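# Deliver butter cartons to the bottom of each working lane

## Task

A shelf has five sloped lanes that carry cartons down to a stop at the lower end. Two lanes have a dried sticky spill that cannot be seen, so cartons may not slide on them. Using the three butter cartons, get exactly one carton resting against the bottom stop of every lane that is not sticky. A carton may be released anywhere on any lane, but releasing one held level makes it tip onto the slope, which may be judged a drop. The result must hold with the robot no longer supporting anything, so at the end open the grippers and move the arms away.

## Robot and tools

Robot: two arms, left_arm and right_arm, each ending in a two-finger gripper. Everything is given in one scene frame: origin on the table top midway between the arms, +x out across the table, +z up, and left_arm sits on the +y side. The names left and right do not refer to sides of any image. Reported hand positions can be somewhat off, more so when an arm reaches far.

Gripper axes: the fingers point along the gripper's +z and close along its y. end_effector_position is the spot between the pads when shut; closed fingertips extend about 33 mm past it (about 9 mm when fully open), and closing pushes the tips roughly 24 mm further from the arm, so leave clearance above surfaces.

The row (used by both tools): 20 numbers, always all 20 even if one arm is idle. First 10 are left_arm: x, y, z (metres, absolute target for end_effector_position in the scene frame), qw, qx, qy, qz (absolute target orientation, w first), then gripper position, force_limit, speed. The next 10 are the same for right_arm. The three gripper numbers each run from -1 to 1. position: +1 fully open (140 mm), about -0.8 pads touching, -1 close until blocked. force_limit: about 14 N at -1, 60 N at 0, 107 N at +1. speed: pad gap changes about 30 mm/s at -1, 140 at 0, 250 at +1. Repeating an arm's last three numbers leaves its gripper alone; a 0 is a real command. To hold an orientation, keep sending the same quaternion rather than copying the drifting reported one.

execute_actions(actions): a list of actions; each action is a table of up to 15 rows, one row per 1/30 s step, and a short table repeats its final row to fill 15 steps. An empty list just returns the current state and images. Each step the commanded pose is clipped to within 70 mm and 16 degrees of the measured one, so far targets need several actions. A target more than 0.6 m from a gripper's current position along any of its axes gets the action refused for both arms; if the first action fails this or any action is malformed, nothing runs.

move(target, speed, stop_force, blocking): target is one 20-number row of absolute poses; each gripper travels a straight line to its pose and all paths finish together, lasting 0.5 to 10 s (cut off at 10 s). speed is the top path speed in m/s, 0.002 to 0.5, default 0.25; turning is capped at twice that in rad/s. Gripper numbers are applied at the start. Paths ignore obstacles and the other arm, and the hand may lag or overshoot speed near full stretch. stop_force (N, 20 to 80, shared by both arms, only after 0.2 s of scene time) ends an arm's path when push against its motion rises by that much for 2 steps; the gripper then backs off 2 steps and holds. Use it only slowly, not when the gripper rotates, and omit it when lifting off something being pressed. It is not allowed with blocking=false. blocking=false returns after 0.5 s while motion continues; check with wait(0), and call wait or stop before sending more. The result adds a move: line giving the ending per arm (done, off_target, moving, held, contact, fault) and limits (paced = pose clipped; held = steps blocked, after which the arm may surge), plus each gripper's distance to its pose.

wait(seconds): 0 to 10; the arms keep their last command and a running move continues. stop: brakes a running move (needs room). zoom_image(camera, region): camera is cam_high, cam_left_wrist or cam_right_wrist; region [x0, y0, x1, y1] in image pixels, top-left origin, at most 504 by 504. finished_scene(scene): ends the current scene (give its number) after the last command is held; irreversible.

Results: a state line per arm with position, quaternion and velocities; Hand target lines showing where the controller is driving; gripper object_status (0 moving, 1 blocked while opening, 2 blocked while closing, i.e. holding, 3 reached the requested position or pads met) and position_measured in counts (3 open, 230 pads touching, nonlinear); joint positions and torques; flange force (includes held weight, noisy, may say no reading); pose unreachable lines when the clearance check altered a command; MOTOR HOT and fault lines. Images come from cam_high, cam_left_wrist, cam_right_wrist, each 504x504, with calibration given in OpenCV convention.

Gripping: close with -1 and confirm status 2. To squeeze harder, raise force_limit and change position slightly (-1 to -0.98). Stalled fingers resume by themselves if the object slips.

Cautions: arms are stiff, so aiming even slightly past a firm contact can trip a fault; contact torque at any joint's limit (waist and shoulder 302, elbow 142, wrist joints 40 N m, held weight included) or 144 N of outside force stops that arm for 10 s. Keep the arms from colliding or pressing on each other. Never knock or place anything off the table. Release cartons tilted to match the slope, not level, to avoid a tip that counts as a drop. Brief external tugs on held parts or pushes on loose items can happen. Avoid drops, slams and hard pushes; finish with grippers open and arms withdrawn.

Each tool is called after "Emit:" as name(argument=value, ...), one argument or row to a line, values as JSON.

## Session

Emit:
execute_actions(
  actions=[],
)

Scene clock: 0.00 s.
left_arm: end_effector_position=(+0.6136, +0.7406, +0.2656) position_measured=3 object_status=3 end_effector_quat_wxyz=(+0.516, +0.752, -0.148, +0.383) end_effector_velocity=(+0.000, -0.000, +0.000) end_effector_angular_velocity=(+0.001, -0.002, -0.001) | right_arm: end_effector_position=(+0.6658, +0.5273, +0.2728) position_measured=3 object_status=3 end_effector_quat_wxyz=(+0.348, -0.372, +0.765, +0.395) end_effector_velocity=(+0.000, +0.000, -0.001) end_effector_angular_velocity=(+0.001, +0.003, -0.002)
Joint positions: left_arm=[ 0.79   0.537  1.737 -1.142  1.783  3.194] | right_arm=[ 0.701  0.585  1.446 -1.67  -0.354  0.317]
Joint velocities: left_arm=[-0.001 -0.    -0.    -0.     0.     0.002] | right_arm=[-0.     0.001 -0.001  0.003 -0.     0.   ]
Joint torques (N m, as the joint torque sensors report them, + toward a larger angle): no reading
Flange force (N, the push that the arm receives, along the gripper's own x y z axes): no reading
Hand target (left_arm): +0.614, +0.741, +0.266; +0.516, +0.752, -0.148, +0.383
Hand target (right_arm): +0.666, +0.527, +0.273; +0.348, -0.372, +0.765, +0.395

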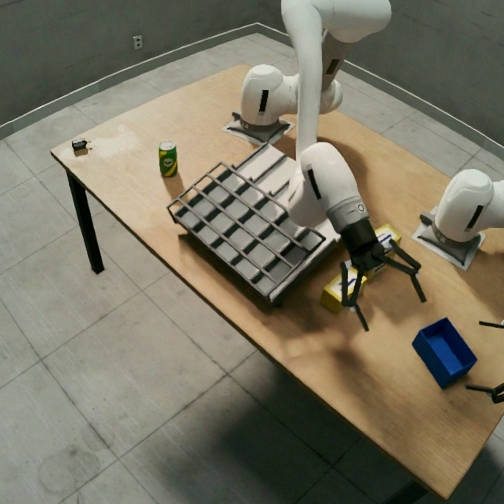

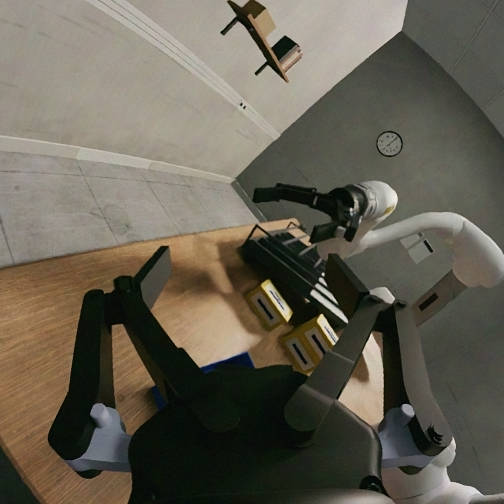

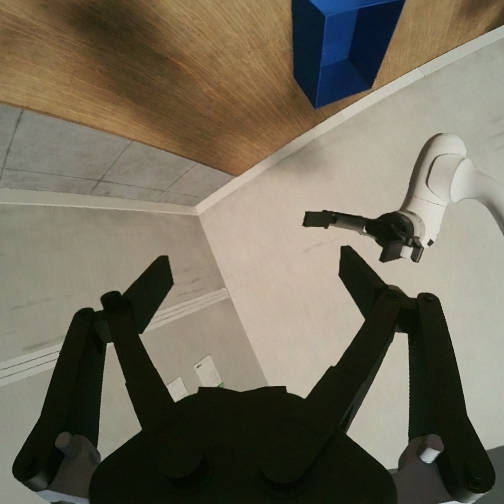

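Emit:
zoom_image(
  camera="cam_high",
  region=[150, 120, 430, 340],
)

Emit:
zoom_image(
  camera="cam_left_wrist",
  region=[220, 200, 400, 380],
)

Region (150, 120, 430, 340) of cam_high's 504x504 image, scaled by 1.800, with more detail than that image has; it fills the top 396 rows of this view, and the rest is white.

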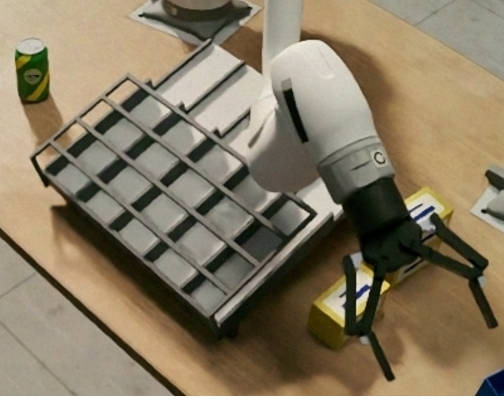

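Region (220, 200, 400, 380) of cam_left_wrist's 504x504 image, scaled by 2.800, with more detail than that image has.

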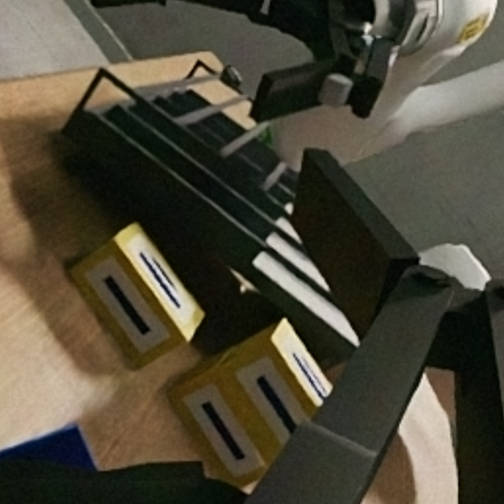

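Emit:
move(
  target=[0.55,0.75,0.35,0.516,0.752,-0.148,0.383,1,0,0,0.62,0.25,0.45,0.348,-0.372,0.765,0.395,1,0,0],
  speed=0.3,
)

Emit:
move(
  target=[0.45,0.5,0.4,0,1,0,0,1,0,0,0.55,-0.1,0.5,0,0,1,0,1,0,0],
  speed=0.3,
)

Scene clock: 9.27 s.
left_arm: end_effector_position=(+0.5500, +0.7500, +0.3499) position_measured=3 object_status=3 end_effector_quat_wxyz=(+0.516, +0.752, -0.148, +0.383) end_effector_velocity=(-0.000, +0.000, +0.000) end_effector_angular_velocity=(-0.001, +0.000, +0.000) | right_arm: end_effector_position=(+0.6200, +0.2500, +0.4498) position_measured=3 object_status=3 end_effector_quat_wxyz=(+0.348, -0.372, +0.765, +0.395) end_effector_velocity=(-0.000, -0.000, -0.000) end_effector_angular_velocity=(+0.000, +0.001, -0.000)
Joint positions: left_arm=[ 0.867  0.418  1.744 -1.115  1.887  3.115] | right_arm=[ 0.477  0.116  1.764 -1.944 -0.593  0.529]
Joint velocities: left_arm=[ 0.001  0.    -0.     0.     0.001 -0.   ] | right_arm=[-0.    -0.001  0.001  0.    -0.     0.   ]
Joint torques (N m, as the joint torque sensors report them, + toward a larger angle): left_arm=[  1.47 -73.21 -30.28  -0.78   1.66   0.73] | right_arm=[  2.05 -48.69 -38.77  -0.45  -0.13  -0.08]
Flange force (N, the push that the arm receives, along the gripper's own x y z axes): left_arm=[3.2 -1.3 0.1] | right_arm=[-1.0 -0.4 -4.9]
Hand target (left_arm): +0.550, +0.750, +0.350; +0.516, +0.752, -0.148, +0.383
Hand target (right_arm): +0.620, +0.250, +0.450; +0.348, -0.372, +0.765, +0.395
Off the commanded pose (left_arm): 0.000 m, 0 deg.
Off the commanded pose (right_arm): 0.000 m, 0 deg.
move: done
camera_calibration (this result's frames):
cam_left_wrist: T_world_to_cam=[[-0.591245, -0.383721, 0.709357, 0.363723], [-0.799483, 0.163151, -0.578109, 0.530978], [0.1061, -0.908922, -0.40324, 0.967374], [0, 0, 0, 1]] pos_world=[0.536918, 0.932207, 0.439037]
cam_right_wrist: T_world_to_cam=[[-0.803485, 0.450205, 0.389521, 0.205422], [0.405009, -0.0661719, 0.911915, -0.627146], [0.436324, 0.89047, -0.129169, -0.251747], [0, 0, 0, 1]] pos_world=[0.528897, 0.0901916, 0.45937]

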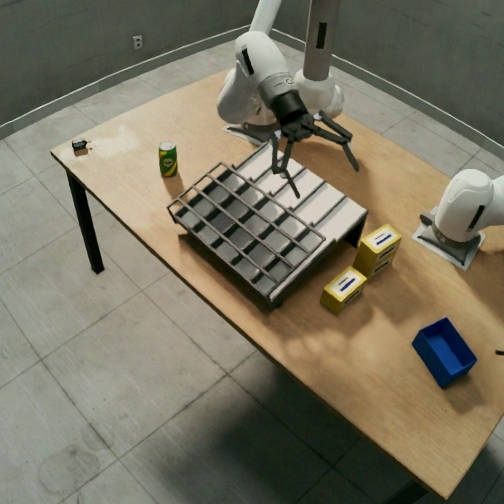

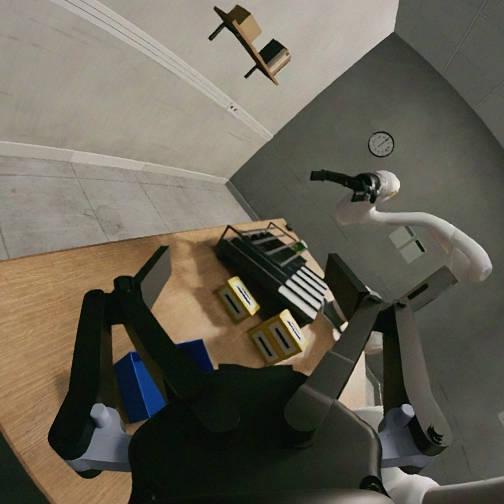

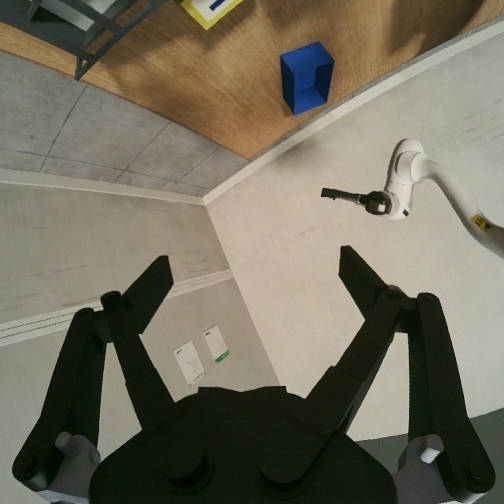

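Scene clock: 12.07 s.
left_arm: end_effector_position=(+0.4497, +0.5005, +0.3998) position_measured=3 object_status=3 end_effector_quat_wxyz=(-0.001, +1.000, +0.001, +0.001) end_effector_velocity=(+0.000, +0.000, -0.000) end_effector_angular_velocity=(+0.001, +0.000, +0.001) | right_arm: end_effector_position=(+0.5502, -0.1002, +0.5002) position_measured=3 object_status=3 end_effector_quat_wxyz=(+0.000, +0.001, +1.000, -0.000) end_effector_velocity=(+0.000, -0.000, +0.000) end_effector_angular_velocity=(-0.001, -0.001, -0.001)
Joint positions: left_arm=[-0.032 -0.223  1.838  0.001  1.525  1.637] | right_arm=[ 0.381  0.024  1.438 -3.142 -1.679  2.156]
Joint velocities: left_arm=[-0.001  0.    -0.     0.001 -0.    -0.002] | right_arm=[-0.     0.    -0.    -0.001 -0.     0.   ]
Joint torques (N m, as the joint torque sensors report them, + toward a larger angle): left_arm=[  2.34 -19.16 -40.44   3.74   0.25   0.66] | right_arm=[  1.34 -41.23 -39.65  -4.54  -0.5   -0.15]
Flange force (N, the push that the arm receives, along the gripper's own x y z axes): left_arm=[2.7 6.6 -1.4] | right_arm=[0.1 -2.7 -2.1]
Hand target (left_arm): +0.450, +0.500, +0.400; -0.001, +1.000, +0.001, +0.001
Hand target (right_arm): +0.550, -0.100, +0.500; +0.000, +0.001, +1.000, -0.000
Off the commanded pose (left_arm): 0.001 m, 0 deg.
Off the commanded pose (right_arm): 0.000 m, 0 deg.
move: done
camera_calibration (this result's frames):
cam_left_wrist: T_world_to_cam=[[0.0603388, -0.997676, 0.0316374, 0.458537], [-0.923337, -0.0437454, 0.38149, 0.295935], [-0.379219, -0.0522306, -0.923831, 0.768979], [0, 0, 0, 1]] pos_world=[0.537192, 0.510581, 0.583004]
cam_right_wrist: T_world_to_cam=[[0.0680802, 0.99741, -0.0231893, 0.0691448], [0.928104, -0.0547876, 0.368267, -0.682788], [0.366043, -0.0465938, -0.929431, 0.442181], [0, 0, 0, 1]] pos_world=[0.467134, -0.0857711, 0.664028]

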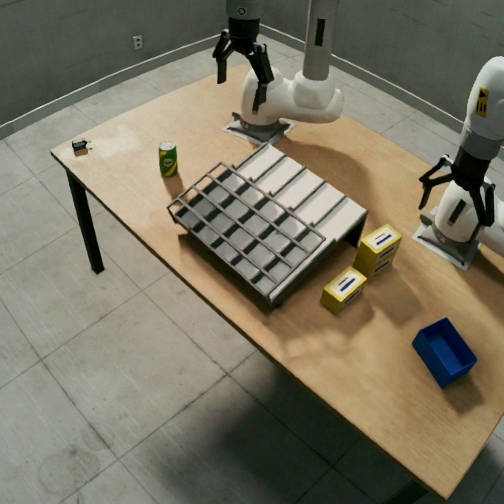

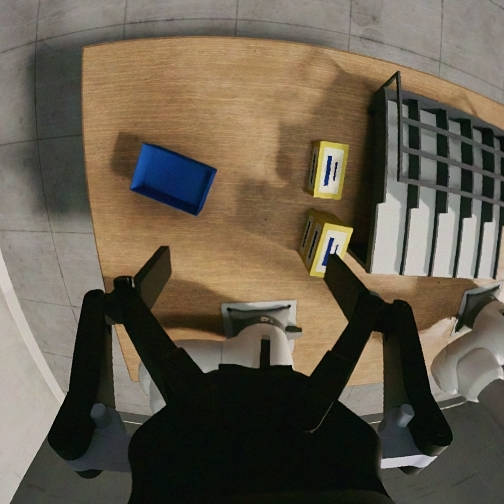

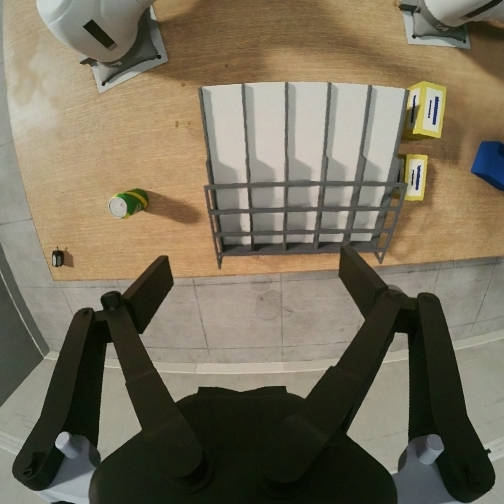

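Emit:
zoom_image(
  camera="cam_right_wrist",
  region=[190, 50, 460, 280],
)

Emit:
zoom_image(
  camera="cam_left_wrist",
  region=[280, 60, 504, 284],
)

Emit:
zoom_image(
  camera="cam_high",
  region=[160, 130, 412, 320],
)

Region (190, 50, 460, 280) of cam_right_wrist's 504x504 image, scaled by 1.867, with more detail than that image has; it fills the top 429 rows of this view, and the rest is white.

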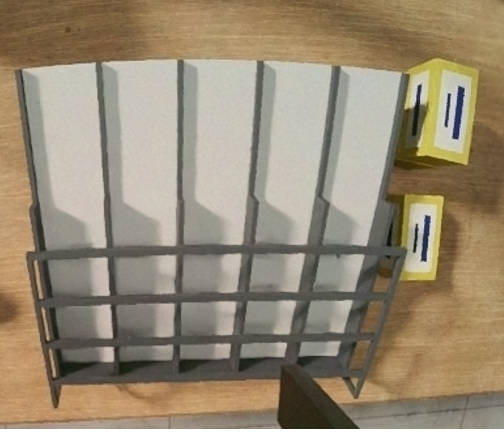

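Region (280, 60, 504, 284) of cam_left_wrist's 504x504 image, scaled by 2.250, with more detail than that image has.

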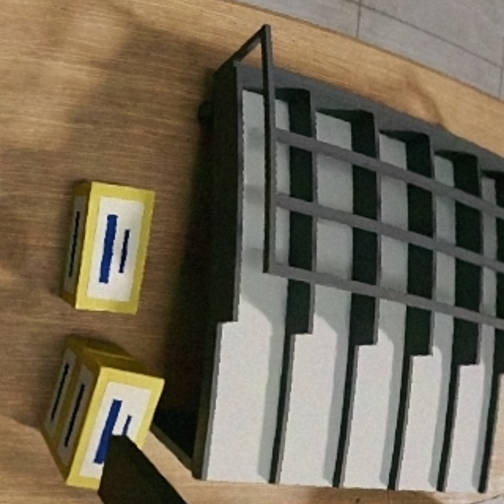

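Region (160, 130, 412, 320) of cam_high's 504x504 image, scaled by 2.000, with more detail than that image has; it fills the top 380 rows of this view, and the rest is white.

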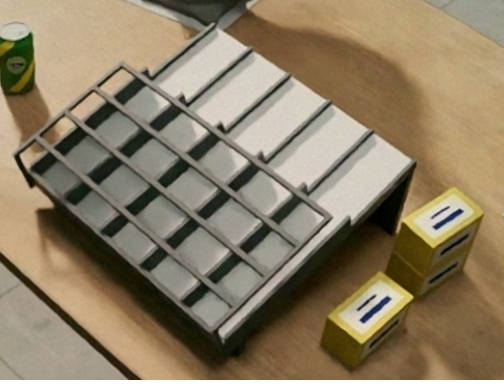

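Emit:
move(
  target=[0.40,0.31,0.24,0,1,0,0,0.4,0,0,0.4,-0.35,0.40,0,0.707,0.707,0,1,0,0],
  speed=0.4,
)

Emit:
zoom_image(
  camera="cam_left_wrist",
  region=[150, 80, 450, 380],
)

Scene clock: 44.40 s.
left_arm: end_effector_position=(+0.4000, +0.3102, +0.2400) position_measured=78 object_status=3 end_effector_quat_wxyz=(-0.000, +1.000, -0.000, +0.000) end_effector_velocity=(+0.000, -0.000, -0.000) end_effector_angular_velocity=(+0.000, +0.000, +0.001) | right_arm: end_effector_position=(+0.3998, -0.3499, +0.3999) position_measured=3 object_status=3 end_effector_quat_wxyz=(-0.000, +0.707, +0.707, -0.000) end_effector_velocity=(+0.001, +0.000, +0.001) end_effector_angular_velocity=(+0.001, -0.001, -0.000)
Joint positions: left_arm=[-0.52  -0.227  2.133  0.     1.235  1.151] | right_arm=[-0.015 -0.397  1.953 -3.142 -1.586  3.331]
Joint velocities: left_arm=[ 0.     0.001 -0.     0.    -0.001 -0.001] | right_arm=[-0.     0.    -0.002  0.001  0.     0.   ]
Joint torques (N m, as the joint torque sensors report them, + toward a larger angle): left_arm=[  0.26 -17.67 -37.56   3.57   0.25   0.61] | right_arm=[  2.55   0.12 -40.31  -4.58  -0.35  -0.05]
Flange force (N, the push that the arm receives, along the gripper's own x y z axes): left_arm=[4.4 3.8 -0.9] | right_arm=[-8.1 0.4 -1.9]
Hand target (left_arm): +0.400, +0.310, +0.240; -0.000, +1.000, -0.000, +0.000
Hand target (right_arm): +0.400, -0.350, +0.400; -0.000, +0.707, +0.707, -0.000
Off the commanded pose (left_arm): 0.000 m, 0 deg.
Off the commanded pose (right_arm): 0.000 m, 0 deg.
move: done
camera_calibration (this result's frames):
cam_left_wrist: T_world_to_cam=[[0.058413, -0.99776, 0.0326058, 0.277301], [-0.923119, -0.0415513, 0.382262, 0.301709], [-0.380051, -0.0524282, -0.923478, 0.592878], [0, 0, 0, 1]] pos_world=[0.487639, 0.3203, 0.423137]
cam_right_wrist: T_world_to_cam=[[0.997491, -0.0668327, -0.023341, -0.417834], [-0.0536001, -0.928404, 0.367685, -0.432959], [-0.0462433, -0.365512, -0.929657, 0.445701], [0, 0, 0, 1]] pos_world=[0.414189, -0.266978, 0.563789]

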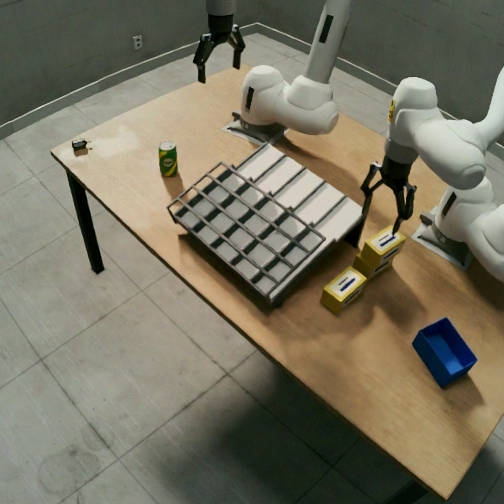

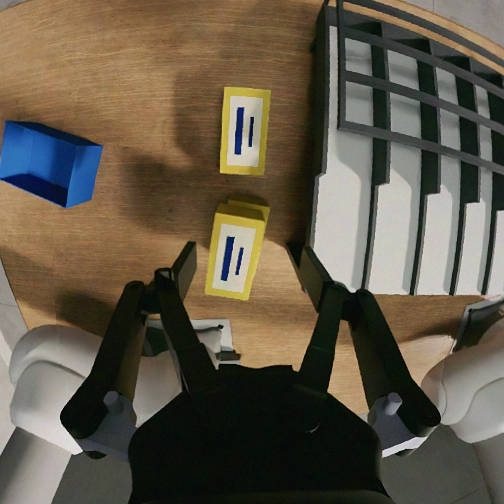

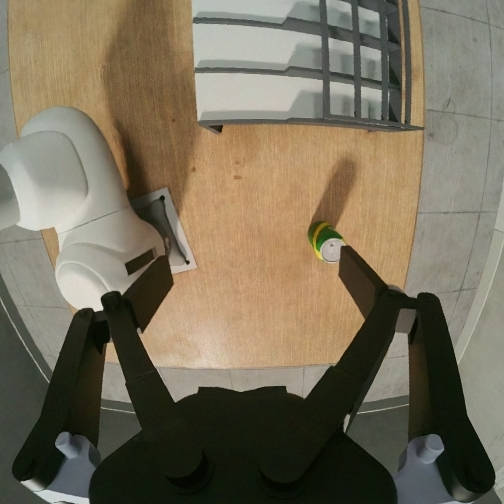

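Region (150, 80, 450, 380) of cam_left_wrist's 504x504 image, scaled by 1.680, with more detail than that image has.

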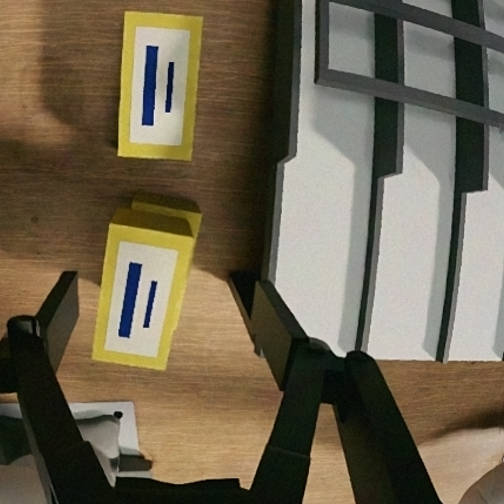

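Emit:
move(
  target=[0.35,0.32,0.185,0,0.998,-0.065,0,0.4,0,0,0.4,-0.35,0.40,0,0.707,0.707,0,1,0,0],
)

Scene clock: 53.17 s.
left_arm: end_effector_position=(+0.3501, +0.3200, +0.1850) position_measured=78 object_status=3 end_effector_quat_wxyz=(-0.000, +0.998, -0.065, +0.000) end_effector_velocity=(-0.001, +0.001, -0.001) end_effector_angular_velocity=(+0.001, +0.002, +0.001) | right_arm: end_effector_position=(+0.4000, -0.3500, +0.4000) position_measured=3 object_status=3 end_effector_quat_wxyz=(-0.000, +0.707, +0.707, -0.000) end_effector_velocity=(+0.001, -0.000, +0.001) end_effector_angular_velocity=(-0.001, -0.001, +0.000)
Joint positions: left_arm=[-0.553 -0.28   2.276  0.     1.145  1.247] | right_arm=[-0.015 -0.397  1.953 -3.142 -1.586  3.331]
Joint velocities: left_arm=[ 0.001  0.     0.002 -0.001 -0.     0.   ] | right_arm=[-0.     0.001 -0.001 -0.001 -0.    -0.   ]
Joint torques (N m, as the joint torque sensors report them, + toward a larger angle): left_arm=[  0.92  -9.71 -37.01   3.51   0.29   0.39] | right_arm=[  0.75   0.27 -39.47  -4.6   -0.45  -0.06]
Flange force (N, the push that the arm receives, along the gripper's own x y z axes): left_arm=[0.7 3.8 -0.2] | right_arm=[-2.3 -0.1 -3.1]
Hand target (left_arm): +0.350, +0.320, +0.185; +0.000, +0.998, -0.065, +0.000
Hand target (right_arm): +0.400, -0.350, +0.400; -0.000, +0.707, +0.707, +0.000
Off the commanded pose (left_arm): 0.000 m, 0 deg.
Off the commanded pose (right_arm): 0.000 m, 0 deg.
move: done
camera_calibration (this result's frames):
cam_left_wrist: T_world_to_cam=[[-0.0714302, -0.996909, 0.0327238, 0.336946], [-0.920645, 0.078519, 0.382424, 0.237715], [-0.383811, -0.00281039, -0.923407, 0.509053], [0, 0, 0, 1]] pos_world=[0.4383, 0.31867, 0.368129]
cam_right_wrist: T_world_to_cam=[[0.997487, -0.0670514, -0.022895, -0.418236], [-0.0539682, -0.928394, 0.367658, -0.432863], [-0.0459076, -0.365499, -0.929679, 0.445591], [0, 0, 0, 1]] pos_world=[0.41428, -0.267048, 0.563827]

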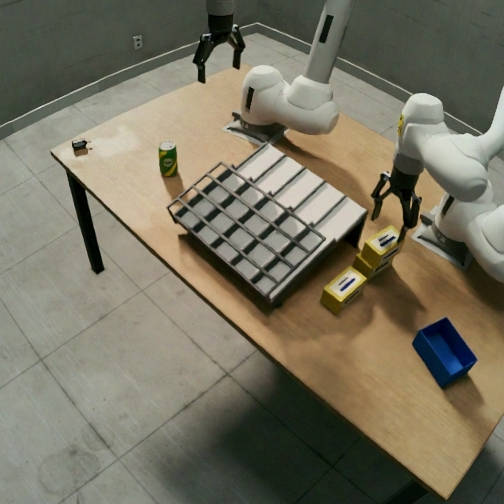

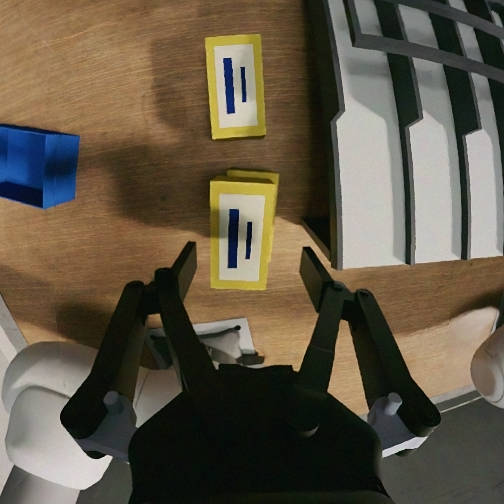

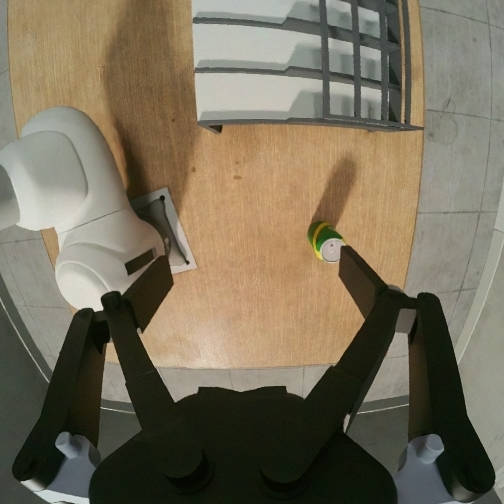

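Emit:
move(
  target=[0.35,0.328,0.128,0,0.998,-0.065,0,0.4,0,0,0.4,-0.35,0.40,0,0.707,0.707,0,1,0,0],
  speed=0.1,
)

Emit:
execute_actions(
  actions=[
    [[0.35,0.328,0.128,0,0.998,-0.065,0,-1,-0.3,-0.3,0.4,-0.35,0.40,0,0.707,0.707,0,1,0,0]],
  ],
)

Scene clock: 57.27 s.
left_arm: end_effector_position=(+0.3500, +0.3280, +0.1281) position_measured=78 object_status=3 end_effector_quat_wxyz=(+0.000, +0.998, -0.065, +0.000) end_effector_velocity=(-0.000, +0.000, -0.000) end_effector_angular_velocity=(+0.000, +0.000, +0.000) | right_arm: end_effector_position=(+0.4000, -0.3500, +0.4000) position_measured=3 object_status=3 end_effector_quat_wxyz=(+0.000, +0.707, +0.707, +0.000) end_effector_velocity=(+0.000, +0.000, +0.000) end_effector_angular_velocity=(+0.001, -0.000, -0.000)
Joint positions: left_arm=[-0.532 -0.226  2.355  0.     1.012  1.269] | right_arm=[-0.015 -0.397  1.953 -3.142 -1.586  3.331]
Joint velocities: left_arm=[-0.     0.     0.     0.    -0.    -0.001] | right_arm=[-0.     0.    -0.     0.001  0.    -0.   ]
Joint torques (N m, as the joint torque sensors report them, + toward a larger angle): left_arm=[  2.81 -12.02 -33.83   3.21   0.22   0.88] | right_arm=[  0.51   1.11 -40.78  -4.51  -0.42   0.  ]
Flange force (N, the push that the arm receives, along the gripper's own x y z axes): left_arm=[-1.4 11.0 -1.6] | right_arm=[-2.6 -3.1 -0.8]
Hand target (left_arm): +0.350, +0.328, +0.128; +0.000, +0.998, -0.065, -0.000
Hand target (right_arm): +0.400, -0.350, +0.400; -0.000, +0.707, +0.707, +0.000
Off the commanded pose (left_arm): 0.000 m, 0 deg.
Off the commanded pose (right_arm): 0.000 m, 0 deg.
move: done
camera_calibration (this result's frames):
cam_left_wrist: T_world_to_cam=[[-0.0714774, -0.996905, 0.0327475, 0.346761], [-0.920623, 0.0785717, 0.382465, 0.258799], [-0.383854, -0.00281052, -0.923389, 0.45645], [0, 0, 0, 1]] pos_world=[0.438253, 0.326636, 0.311144]
cam_right_wrist: T_world_to_cam=[[0.997491, -0.0669993, -0.0228665, -0.418255], [-0.0539304, -0.928398, 0.367652, -0.43288], [-0.0458616, -0.365496, -0.929682, 0.445599], [0, 0, 0, 1]] pos_world=[0.414296, -0.267043, 0.563851]

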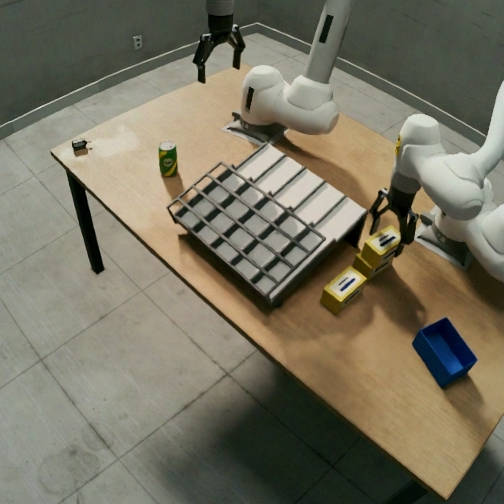

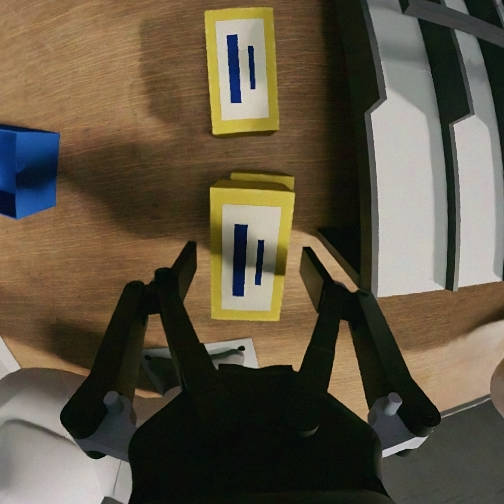

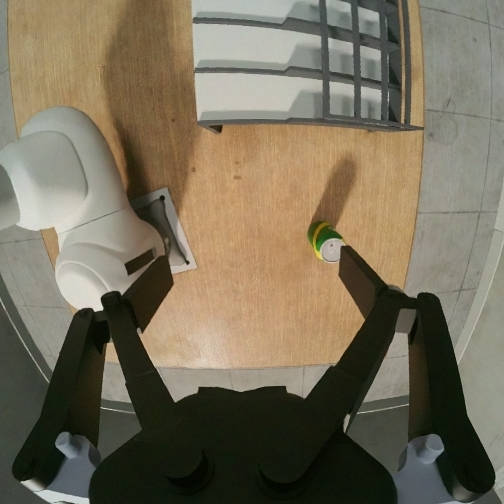

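Scene clock: 57.77 s.
left_arm: end_effector_position=(+0.3500, +0.3280, +0.1280) position_measured=137 object_status=0 end_effector_quat_wxyz=(+0.000, +0.998, -0.065, +0.000) end_effector_velocity=(-0.000, +0.001, -0.000) end_effector_angular_velocity=(+0.000, +0.000, +0.002) | right_arm: end_effector_position=(+0.4000, -0.3500, +0.4000) position_measured=3 object_status=3 end_effector_quat_wxyz=(+0.000, +0.707, +0.707, +0.000) end_effector_velocity=(+0.000, +0.000, +0.000) end_effector_angular_velocity=(+0.000, -0.001, -0.000)
Joint positions: left_arm=[-0.532 -0.226  2.355 -0.     1.012  1.269] | right_arm=[-0.015 -0.397  1.953 -3.142 -1.586  3.331]
Joint velocities: left_arm=[ 0.002 -0.     0.001  0.    -0.    -0.   ] | right_arm=[-0. -0. -0.  0.  0. -0.]
Joint torques (N m, as the joint torque sensors report them, + toward a larger angle): left_arm=[  1.34  -2.2  -24.61   3.59  -1.47   0.76] | right_arm=[  2.53   0.76 -40.32  -4.52  -0.42  -0.11]
Flange force (N, the push that the arm receives, along the gripper's own x y z axes): left_arm=[-7.3 4.6 -29.0] | right_arm=[-8.2 -1.1 -1.7]
Hand target (left_arm): +0.350, +0.328, +0.128; +0.000, +0.998, -0.065, -0.000
Hand target (right_arm): +0.400, -0.350, +0.400; +0.000, +0.707, +0.707, +0.000
Off the commanded pose (left_arm): 0.000 m, 0 deg.
Off the commanded pose (right_arm): 0.000 m, 0 deg.
camera_calibration (this result's frames):
cam_left_wrist: T_world_to_cam=[[-0.0714242, -0.996907, 0.0327844, 0.346735], [-0.920624, 0.0785368, 0.38247, 0.258831], [-0.383862, -0.00286449, -0.923386, 0.45644], [0, 0, 0, 1]] pos_world=[0.438262, 0.326642, 0.311108]
cam_right_wrist: T_world_to_cam=[[0.997491, -0.0669994, -0.0228667, -0.418255], [-0.0539304, -0.928398, 0.367652, -0.43288], [-0.0458619, -0.365496, -0.929682, 0.445599], [0, 0, 0, 1]] pos_world=[0.414296, -0.267043, 0.563851]

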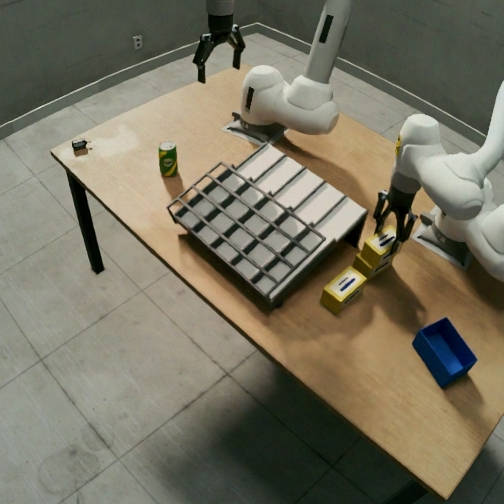

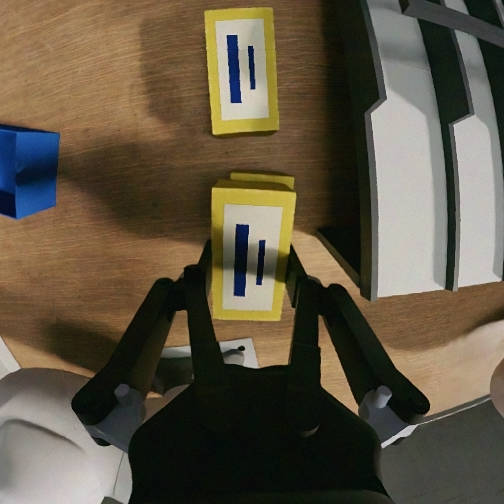

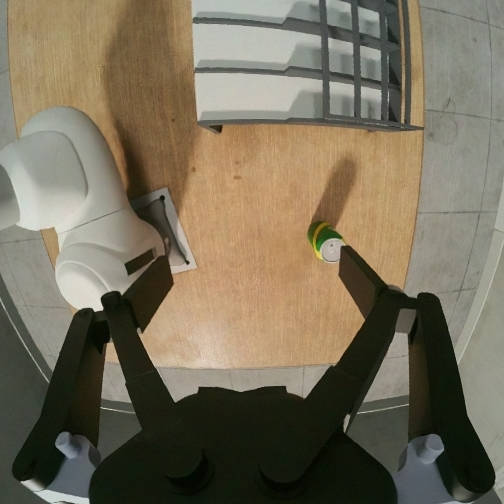

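Emit:
move(
  target=[0.355,0.325,0.26,0,1,0,0,-1,-0.3,-0.3,0.45,-0.33,0.33,0,0.707,0.707,0,1,0,0],
)

Emit:
move(
  target=[0.41,0.191,0.25,0,0.991,0,-0.131,-1,-0.3,-0.3,0.45,-0.33,0.33,0,0.707,0.707,0,1,0,0],
)

Emit:
move(
  target=[0.41,0.191,0.222,0,0.991,0,-0.131,-1,-0.3,-0.3,0.45,-0.33,0.33,0,0.707,0.707,0,1,0,0],
  speed=0.05,
)

Emit:
zoom_image(
  camera="cam_high",
  region=[260, 120, 420, 280],
)

Scene clock: 66.37 s.
left_arm: end_effector_position=(+0.3550, +0.3250, +0.2599) position_measured=137 object_status=2 end_effector_quat_wxyz=(-0.000, +1.000, +0.000, -0.000) end_effector_velocity=(+0.001, +0.000, +0.000) end_effector_angular_velocity=(+0.000, -0.001, +0.001) | right_arm: end_effector_position=(+0.4500, -0.3300, +0.3300) position_measured=3 object_status=3 end_effector_quat_wxyz=(-0.000, +0.707, +0.707, +0.000) end_effector_velocity=(-0.000, -0.000, -0.001) end_effector_angular_velocity=(-0.001, +0.001, +0.000)
Joint positions: left_arm=[-0.534 -0.325  2.163  0.     1.304  1.137] | right_arm=[ 0.012 -0.294  2.014 -3.141 -1.421  3.358]
Joint velocities: left_arm=[ 0.001  0.    -0.     0.001 -0.    -0.001] | right_arm=[ 0.     0.001  0.001 -0.     0.001 -0.   ]
Joint torques (N m, as the joint torque sensors report them, + toward a larger angle): left_arm=[  0.6   -8.98 -42.57   3.51   0.01   1.02] | right_arm=[  1.71  -8.87 -39.99  -4.65  -0.45  -0.1 ]
Flange force (N, the push that the arm receives, along the gripper's own x y z axes): left_arm=[-1.3 4.2 4.8] | right_arm=[-4.9 -1.1 -1.6]
Hand target (left_arm): +0.355, +0.325, +0.260; -0.000, +1.000, +0.000, +0.000
Hand target (right_arm): +0.450, -0.330, +0.330; +0.000, +0.707, +0.707, +0.000
Off the commanded pose (left_arm): 0.000 m, 0 deg.
Off the commanded pose (right_arm): 0.000 m, 0 deg.
move: done
camera_calibration (this result's frames):
cam_left_wrist: T_world_to_cam=[[0.0586288, -0.997746, 0.0326422, 0.293957], [-0.922963, -0.0417166, 0.382622, 0.253056], [-0.380398, -0.0525602, -0.923328, 0.595009], [0, 0, 0, 1]] pos_world=[0.442667, 0.335124, 0.442968]
cam_right_wrist: T_world_to_cam=[[0.997503, -0.0668405, -0.0228207, -0.468324], [-0.0538044, -0.928446, 0.367549, -0.385919], [-0.045755, -0.365404, -0.929724, 0.390161], [0, 0, 0, 1]] pos_world=[0.464242, -0.247042, 0.493899]

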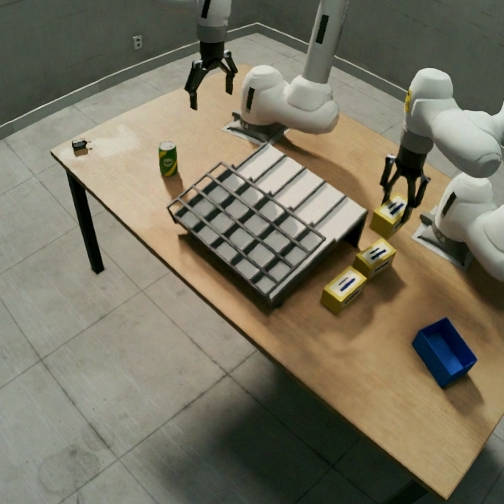

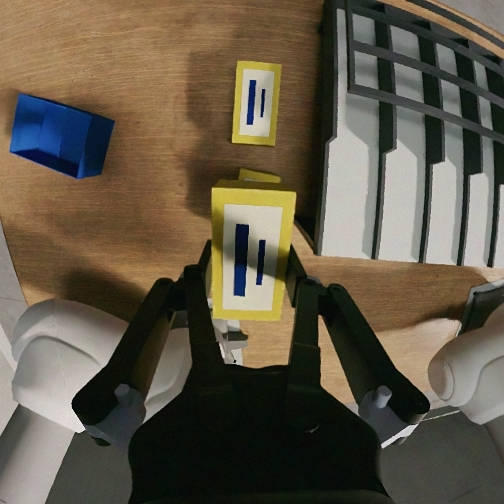

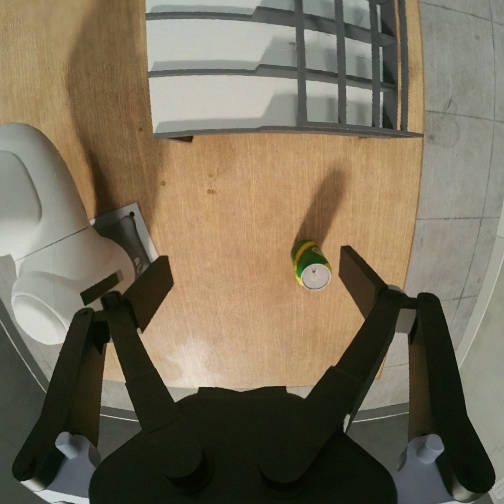

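Scene clock: 67.37 s.
left_arm: end_effector_position=(+0.4099, +0.1911, +0.2501) position_measured=137 object_status=2 end_effector_quat_wxyz=(-0.000, +0.991, -0.000, -0.131) end_effector_velocity=(+0.000, -0.000, +0.000) end_effector_angular_velocity=(+0.000, +0.001, +0.000) | right_arm: end_effector_position=(+0.4500, -0.3300, +0.3300) position_measured=3 object_status=3 end_effector_quat_wxyz=(-0.000, +0.707, +0.707, -0.000) end_effector_velocity=(-0.000, +0.000, -0.001) end_effector_angular_velocity=(+0.001, +0.002, +0.000)
Joint positions: left_arm=[-0.652  0.006  1.933 -0.138  1.429  1.054] | right_arm=[ 0.013 -0.294  2.014 -3.142 -1.421  3.358]
Joint velocities: left_arm=[ 0.     0.001 -0.001 -0.     0.001 -0.   ] | right_arm=[ 0.     0.001  0.001  0.002  0.    -0.   ]
Joint torques (N m, as the joint torque sensors report them, + toward a larger angle): left_arm=[  1.88 -41.94 -39.52   3.05   1.25   0.68] | right_arm=[  1.63  -8.14 -39.49  -4.47  -0.51   0.04]
Flange force (N, the push that the arm receives, along the gripper's own x y z axes): left_arm=[1.5 5.4 4.8] | right_arm=[-5.2 -2.0 -2.5]
Hand target (left_arm): +0.410, +0.191, +0.250; -0.000, +0.991, -0.000, -0.131
Hand target (right_arm): +0.450, -0.330, +0.330; +0.000, +0.707, +0.707, +0.000
Off the commanded pose (left_arm): 0.000 m, 0 deg.
Off the commanded pose (right_arm): 0.000 m, 0 deg.
move: done
camera_calibration (this result's frames):
cam_left_wrist: T_world_to_cam=[[0.0648833, -0.997764, 0.0160402, 0.158994], [-0.791982, -0.0417093, 0.609118, 0.191575], [-0.607087, -0.0522251, -0.792917, 0.660107], [0, 0, 0, 1]] pos_world=[0.54215, 0.201103, 0.404168]
cam_right_wrist: T_world_to_cam=[[0.997491, -0.0669989, -0.0228721, -0.468386], [-0.0539279, -0.928398, 0.367653, -0.385881], [-0.0458668, -0.365497, -0.929682, 0.390123], [0, 0, 0, 1]] pos_world=[0.464295, -0.247043, 0.493848]

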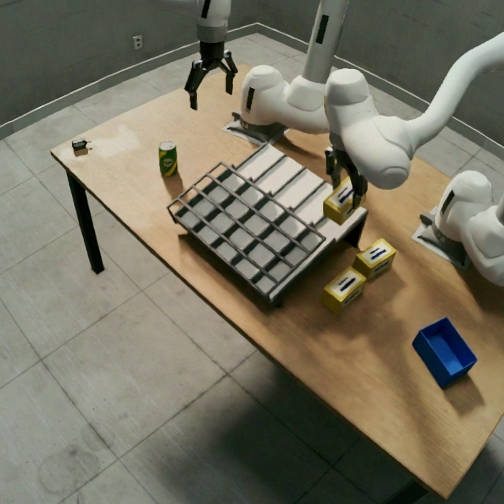

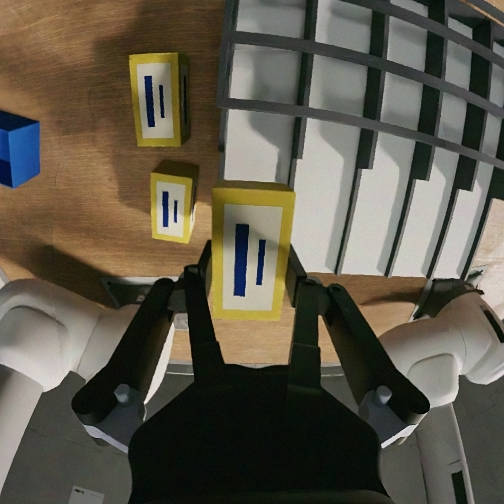

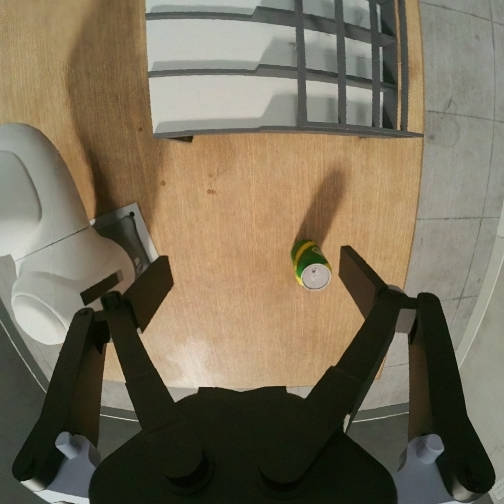

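Scene clock: 68.20 s.
left_arm: end_effector_position=(+0.4100, +0.1910, +0.2220) position_measured=137 object_status=2 end_effector_quat_wxyz=(+0.000, +0.991, -0.000, -0.131) end_effector_velocity=(-0.001, +0.000, -0.000) end_effector_angular_velocity=(+0.000, +0.001, -0.002) | right_arm: end_effector_position=(+0.4500, -0.3300, +0.3300) position_measured=3 object_status=3 end_effector_quat_wxyz=(-0.000, +0.707, +0.707, -0.000) end_effector_velocity=(+0.000, +0.000, +0.000) end_effector_angular_velocity=(+0.001, -0.001, -0.000)
Joint positions: left_arm=[-0.652  0.025  1.968 -0.139  1.375  1.061] | right_arm=[ 0.013 -0.294  2.014 -3.142 -1.421  3.358]
Joint velocities: left_arm=[-0.    -0.     0.001  0.    -0.     0.001] | right_arm=[-0.     0.    -0.001  0.001  0.    -0.   ]
Joint torques (N m, as the joint torque sensors report them, + toward a larger angle): left_arm=[  2.03 -42.5  -37.9    2.87   1.19   0.75] | right_arm=[  2.72  -9.   -40.22  -4.39  -0.49  -0.15]
Flange force (N, the push that the arm receives, along the gripper's own x y z axes): left_arm=[1.1 5.6 3.7] | right_arm=[-7.5 -0.8 -1.3]
Hand target (left_arm): +0.410, +0.191, +0.222; +0.000, +0.991, -0.000, -0.131
Hand target (right_arm): +0.450, -0.330, +0.330; +0.000, +0.707, +0.707, +0.000
Off the commanded pose (left_arm): 0.000 m, 0 deg.
Off the commanded pose (right_arm): 0.000 m, 0 deg.
move: done
camera_calibration (this result's frames):
cam_left_wrist: T_world_to_cam=[[0.0649874, -0.997751, 0.0164312, 0.159235], [-0.791932, -0.0415492, 0.609194, 0.208686], [-0.607142, -0.0526024, -0.792851, 0.637942], [0, 0, 0, 1]] pos_world=[0.542238, 0.201105, 0.376046]
cam_right_wrist: T_world_to_cam=[[0.997491, -0.0669988, -0.022872, -0.468386], [-0.0539279, -0.928398, 0.367654, -0.385881], [-0.0458666, -0.365498, -0.929681, 0.390123], [0, 0, 0, 1]] pos_world=[0.464295, -0.247043, 0.493848]

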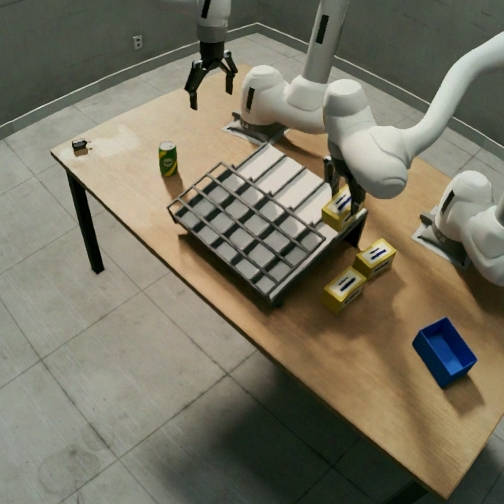

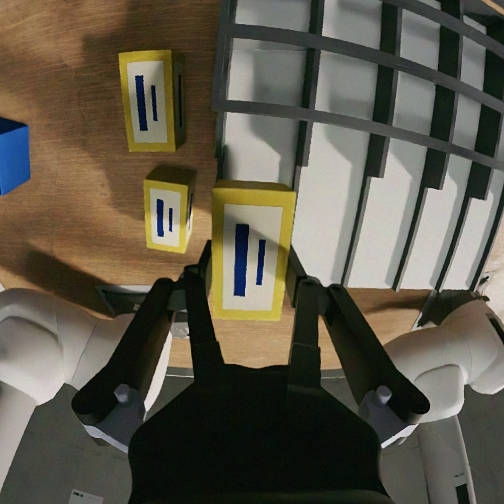

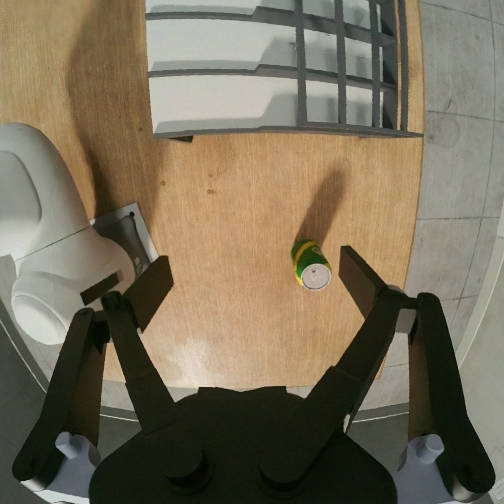

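Region (260, 120, 420, 280) of cam_high's 504x504 image, scaled by 3.150, with more detail than that image has.

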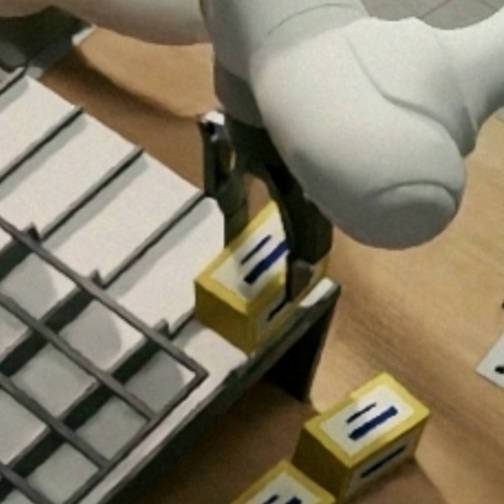

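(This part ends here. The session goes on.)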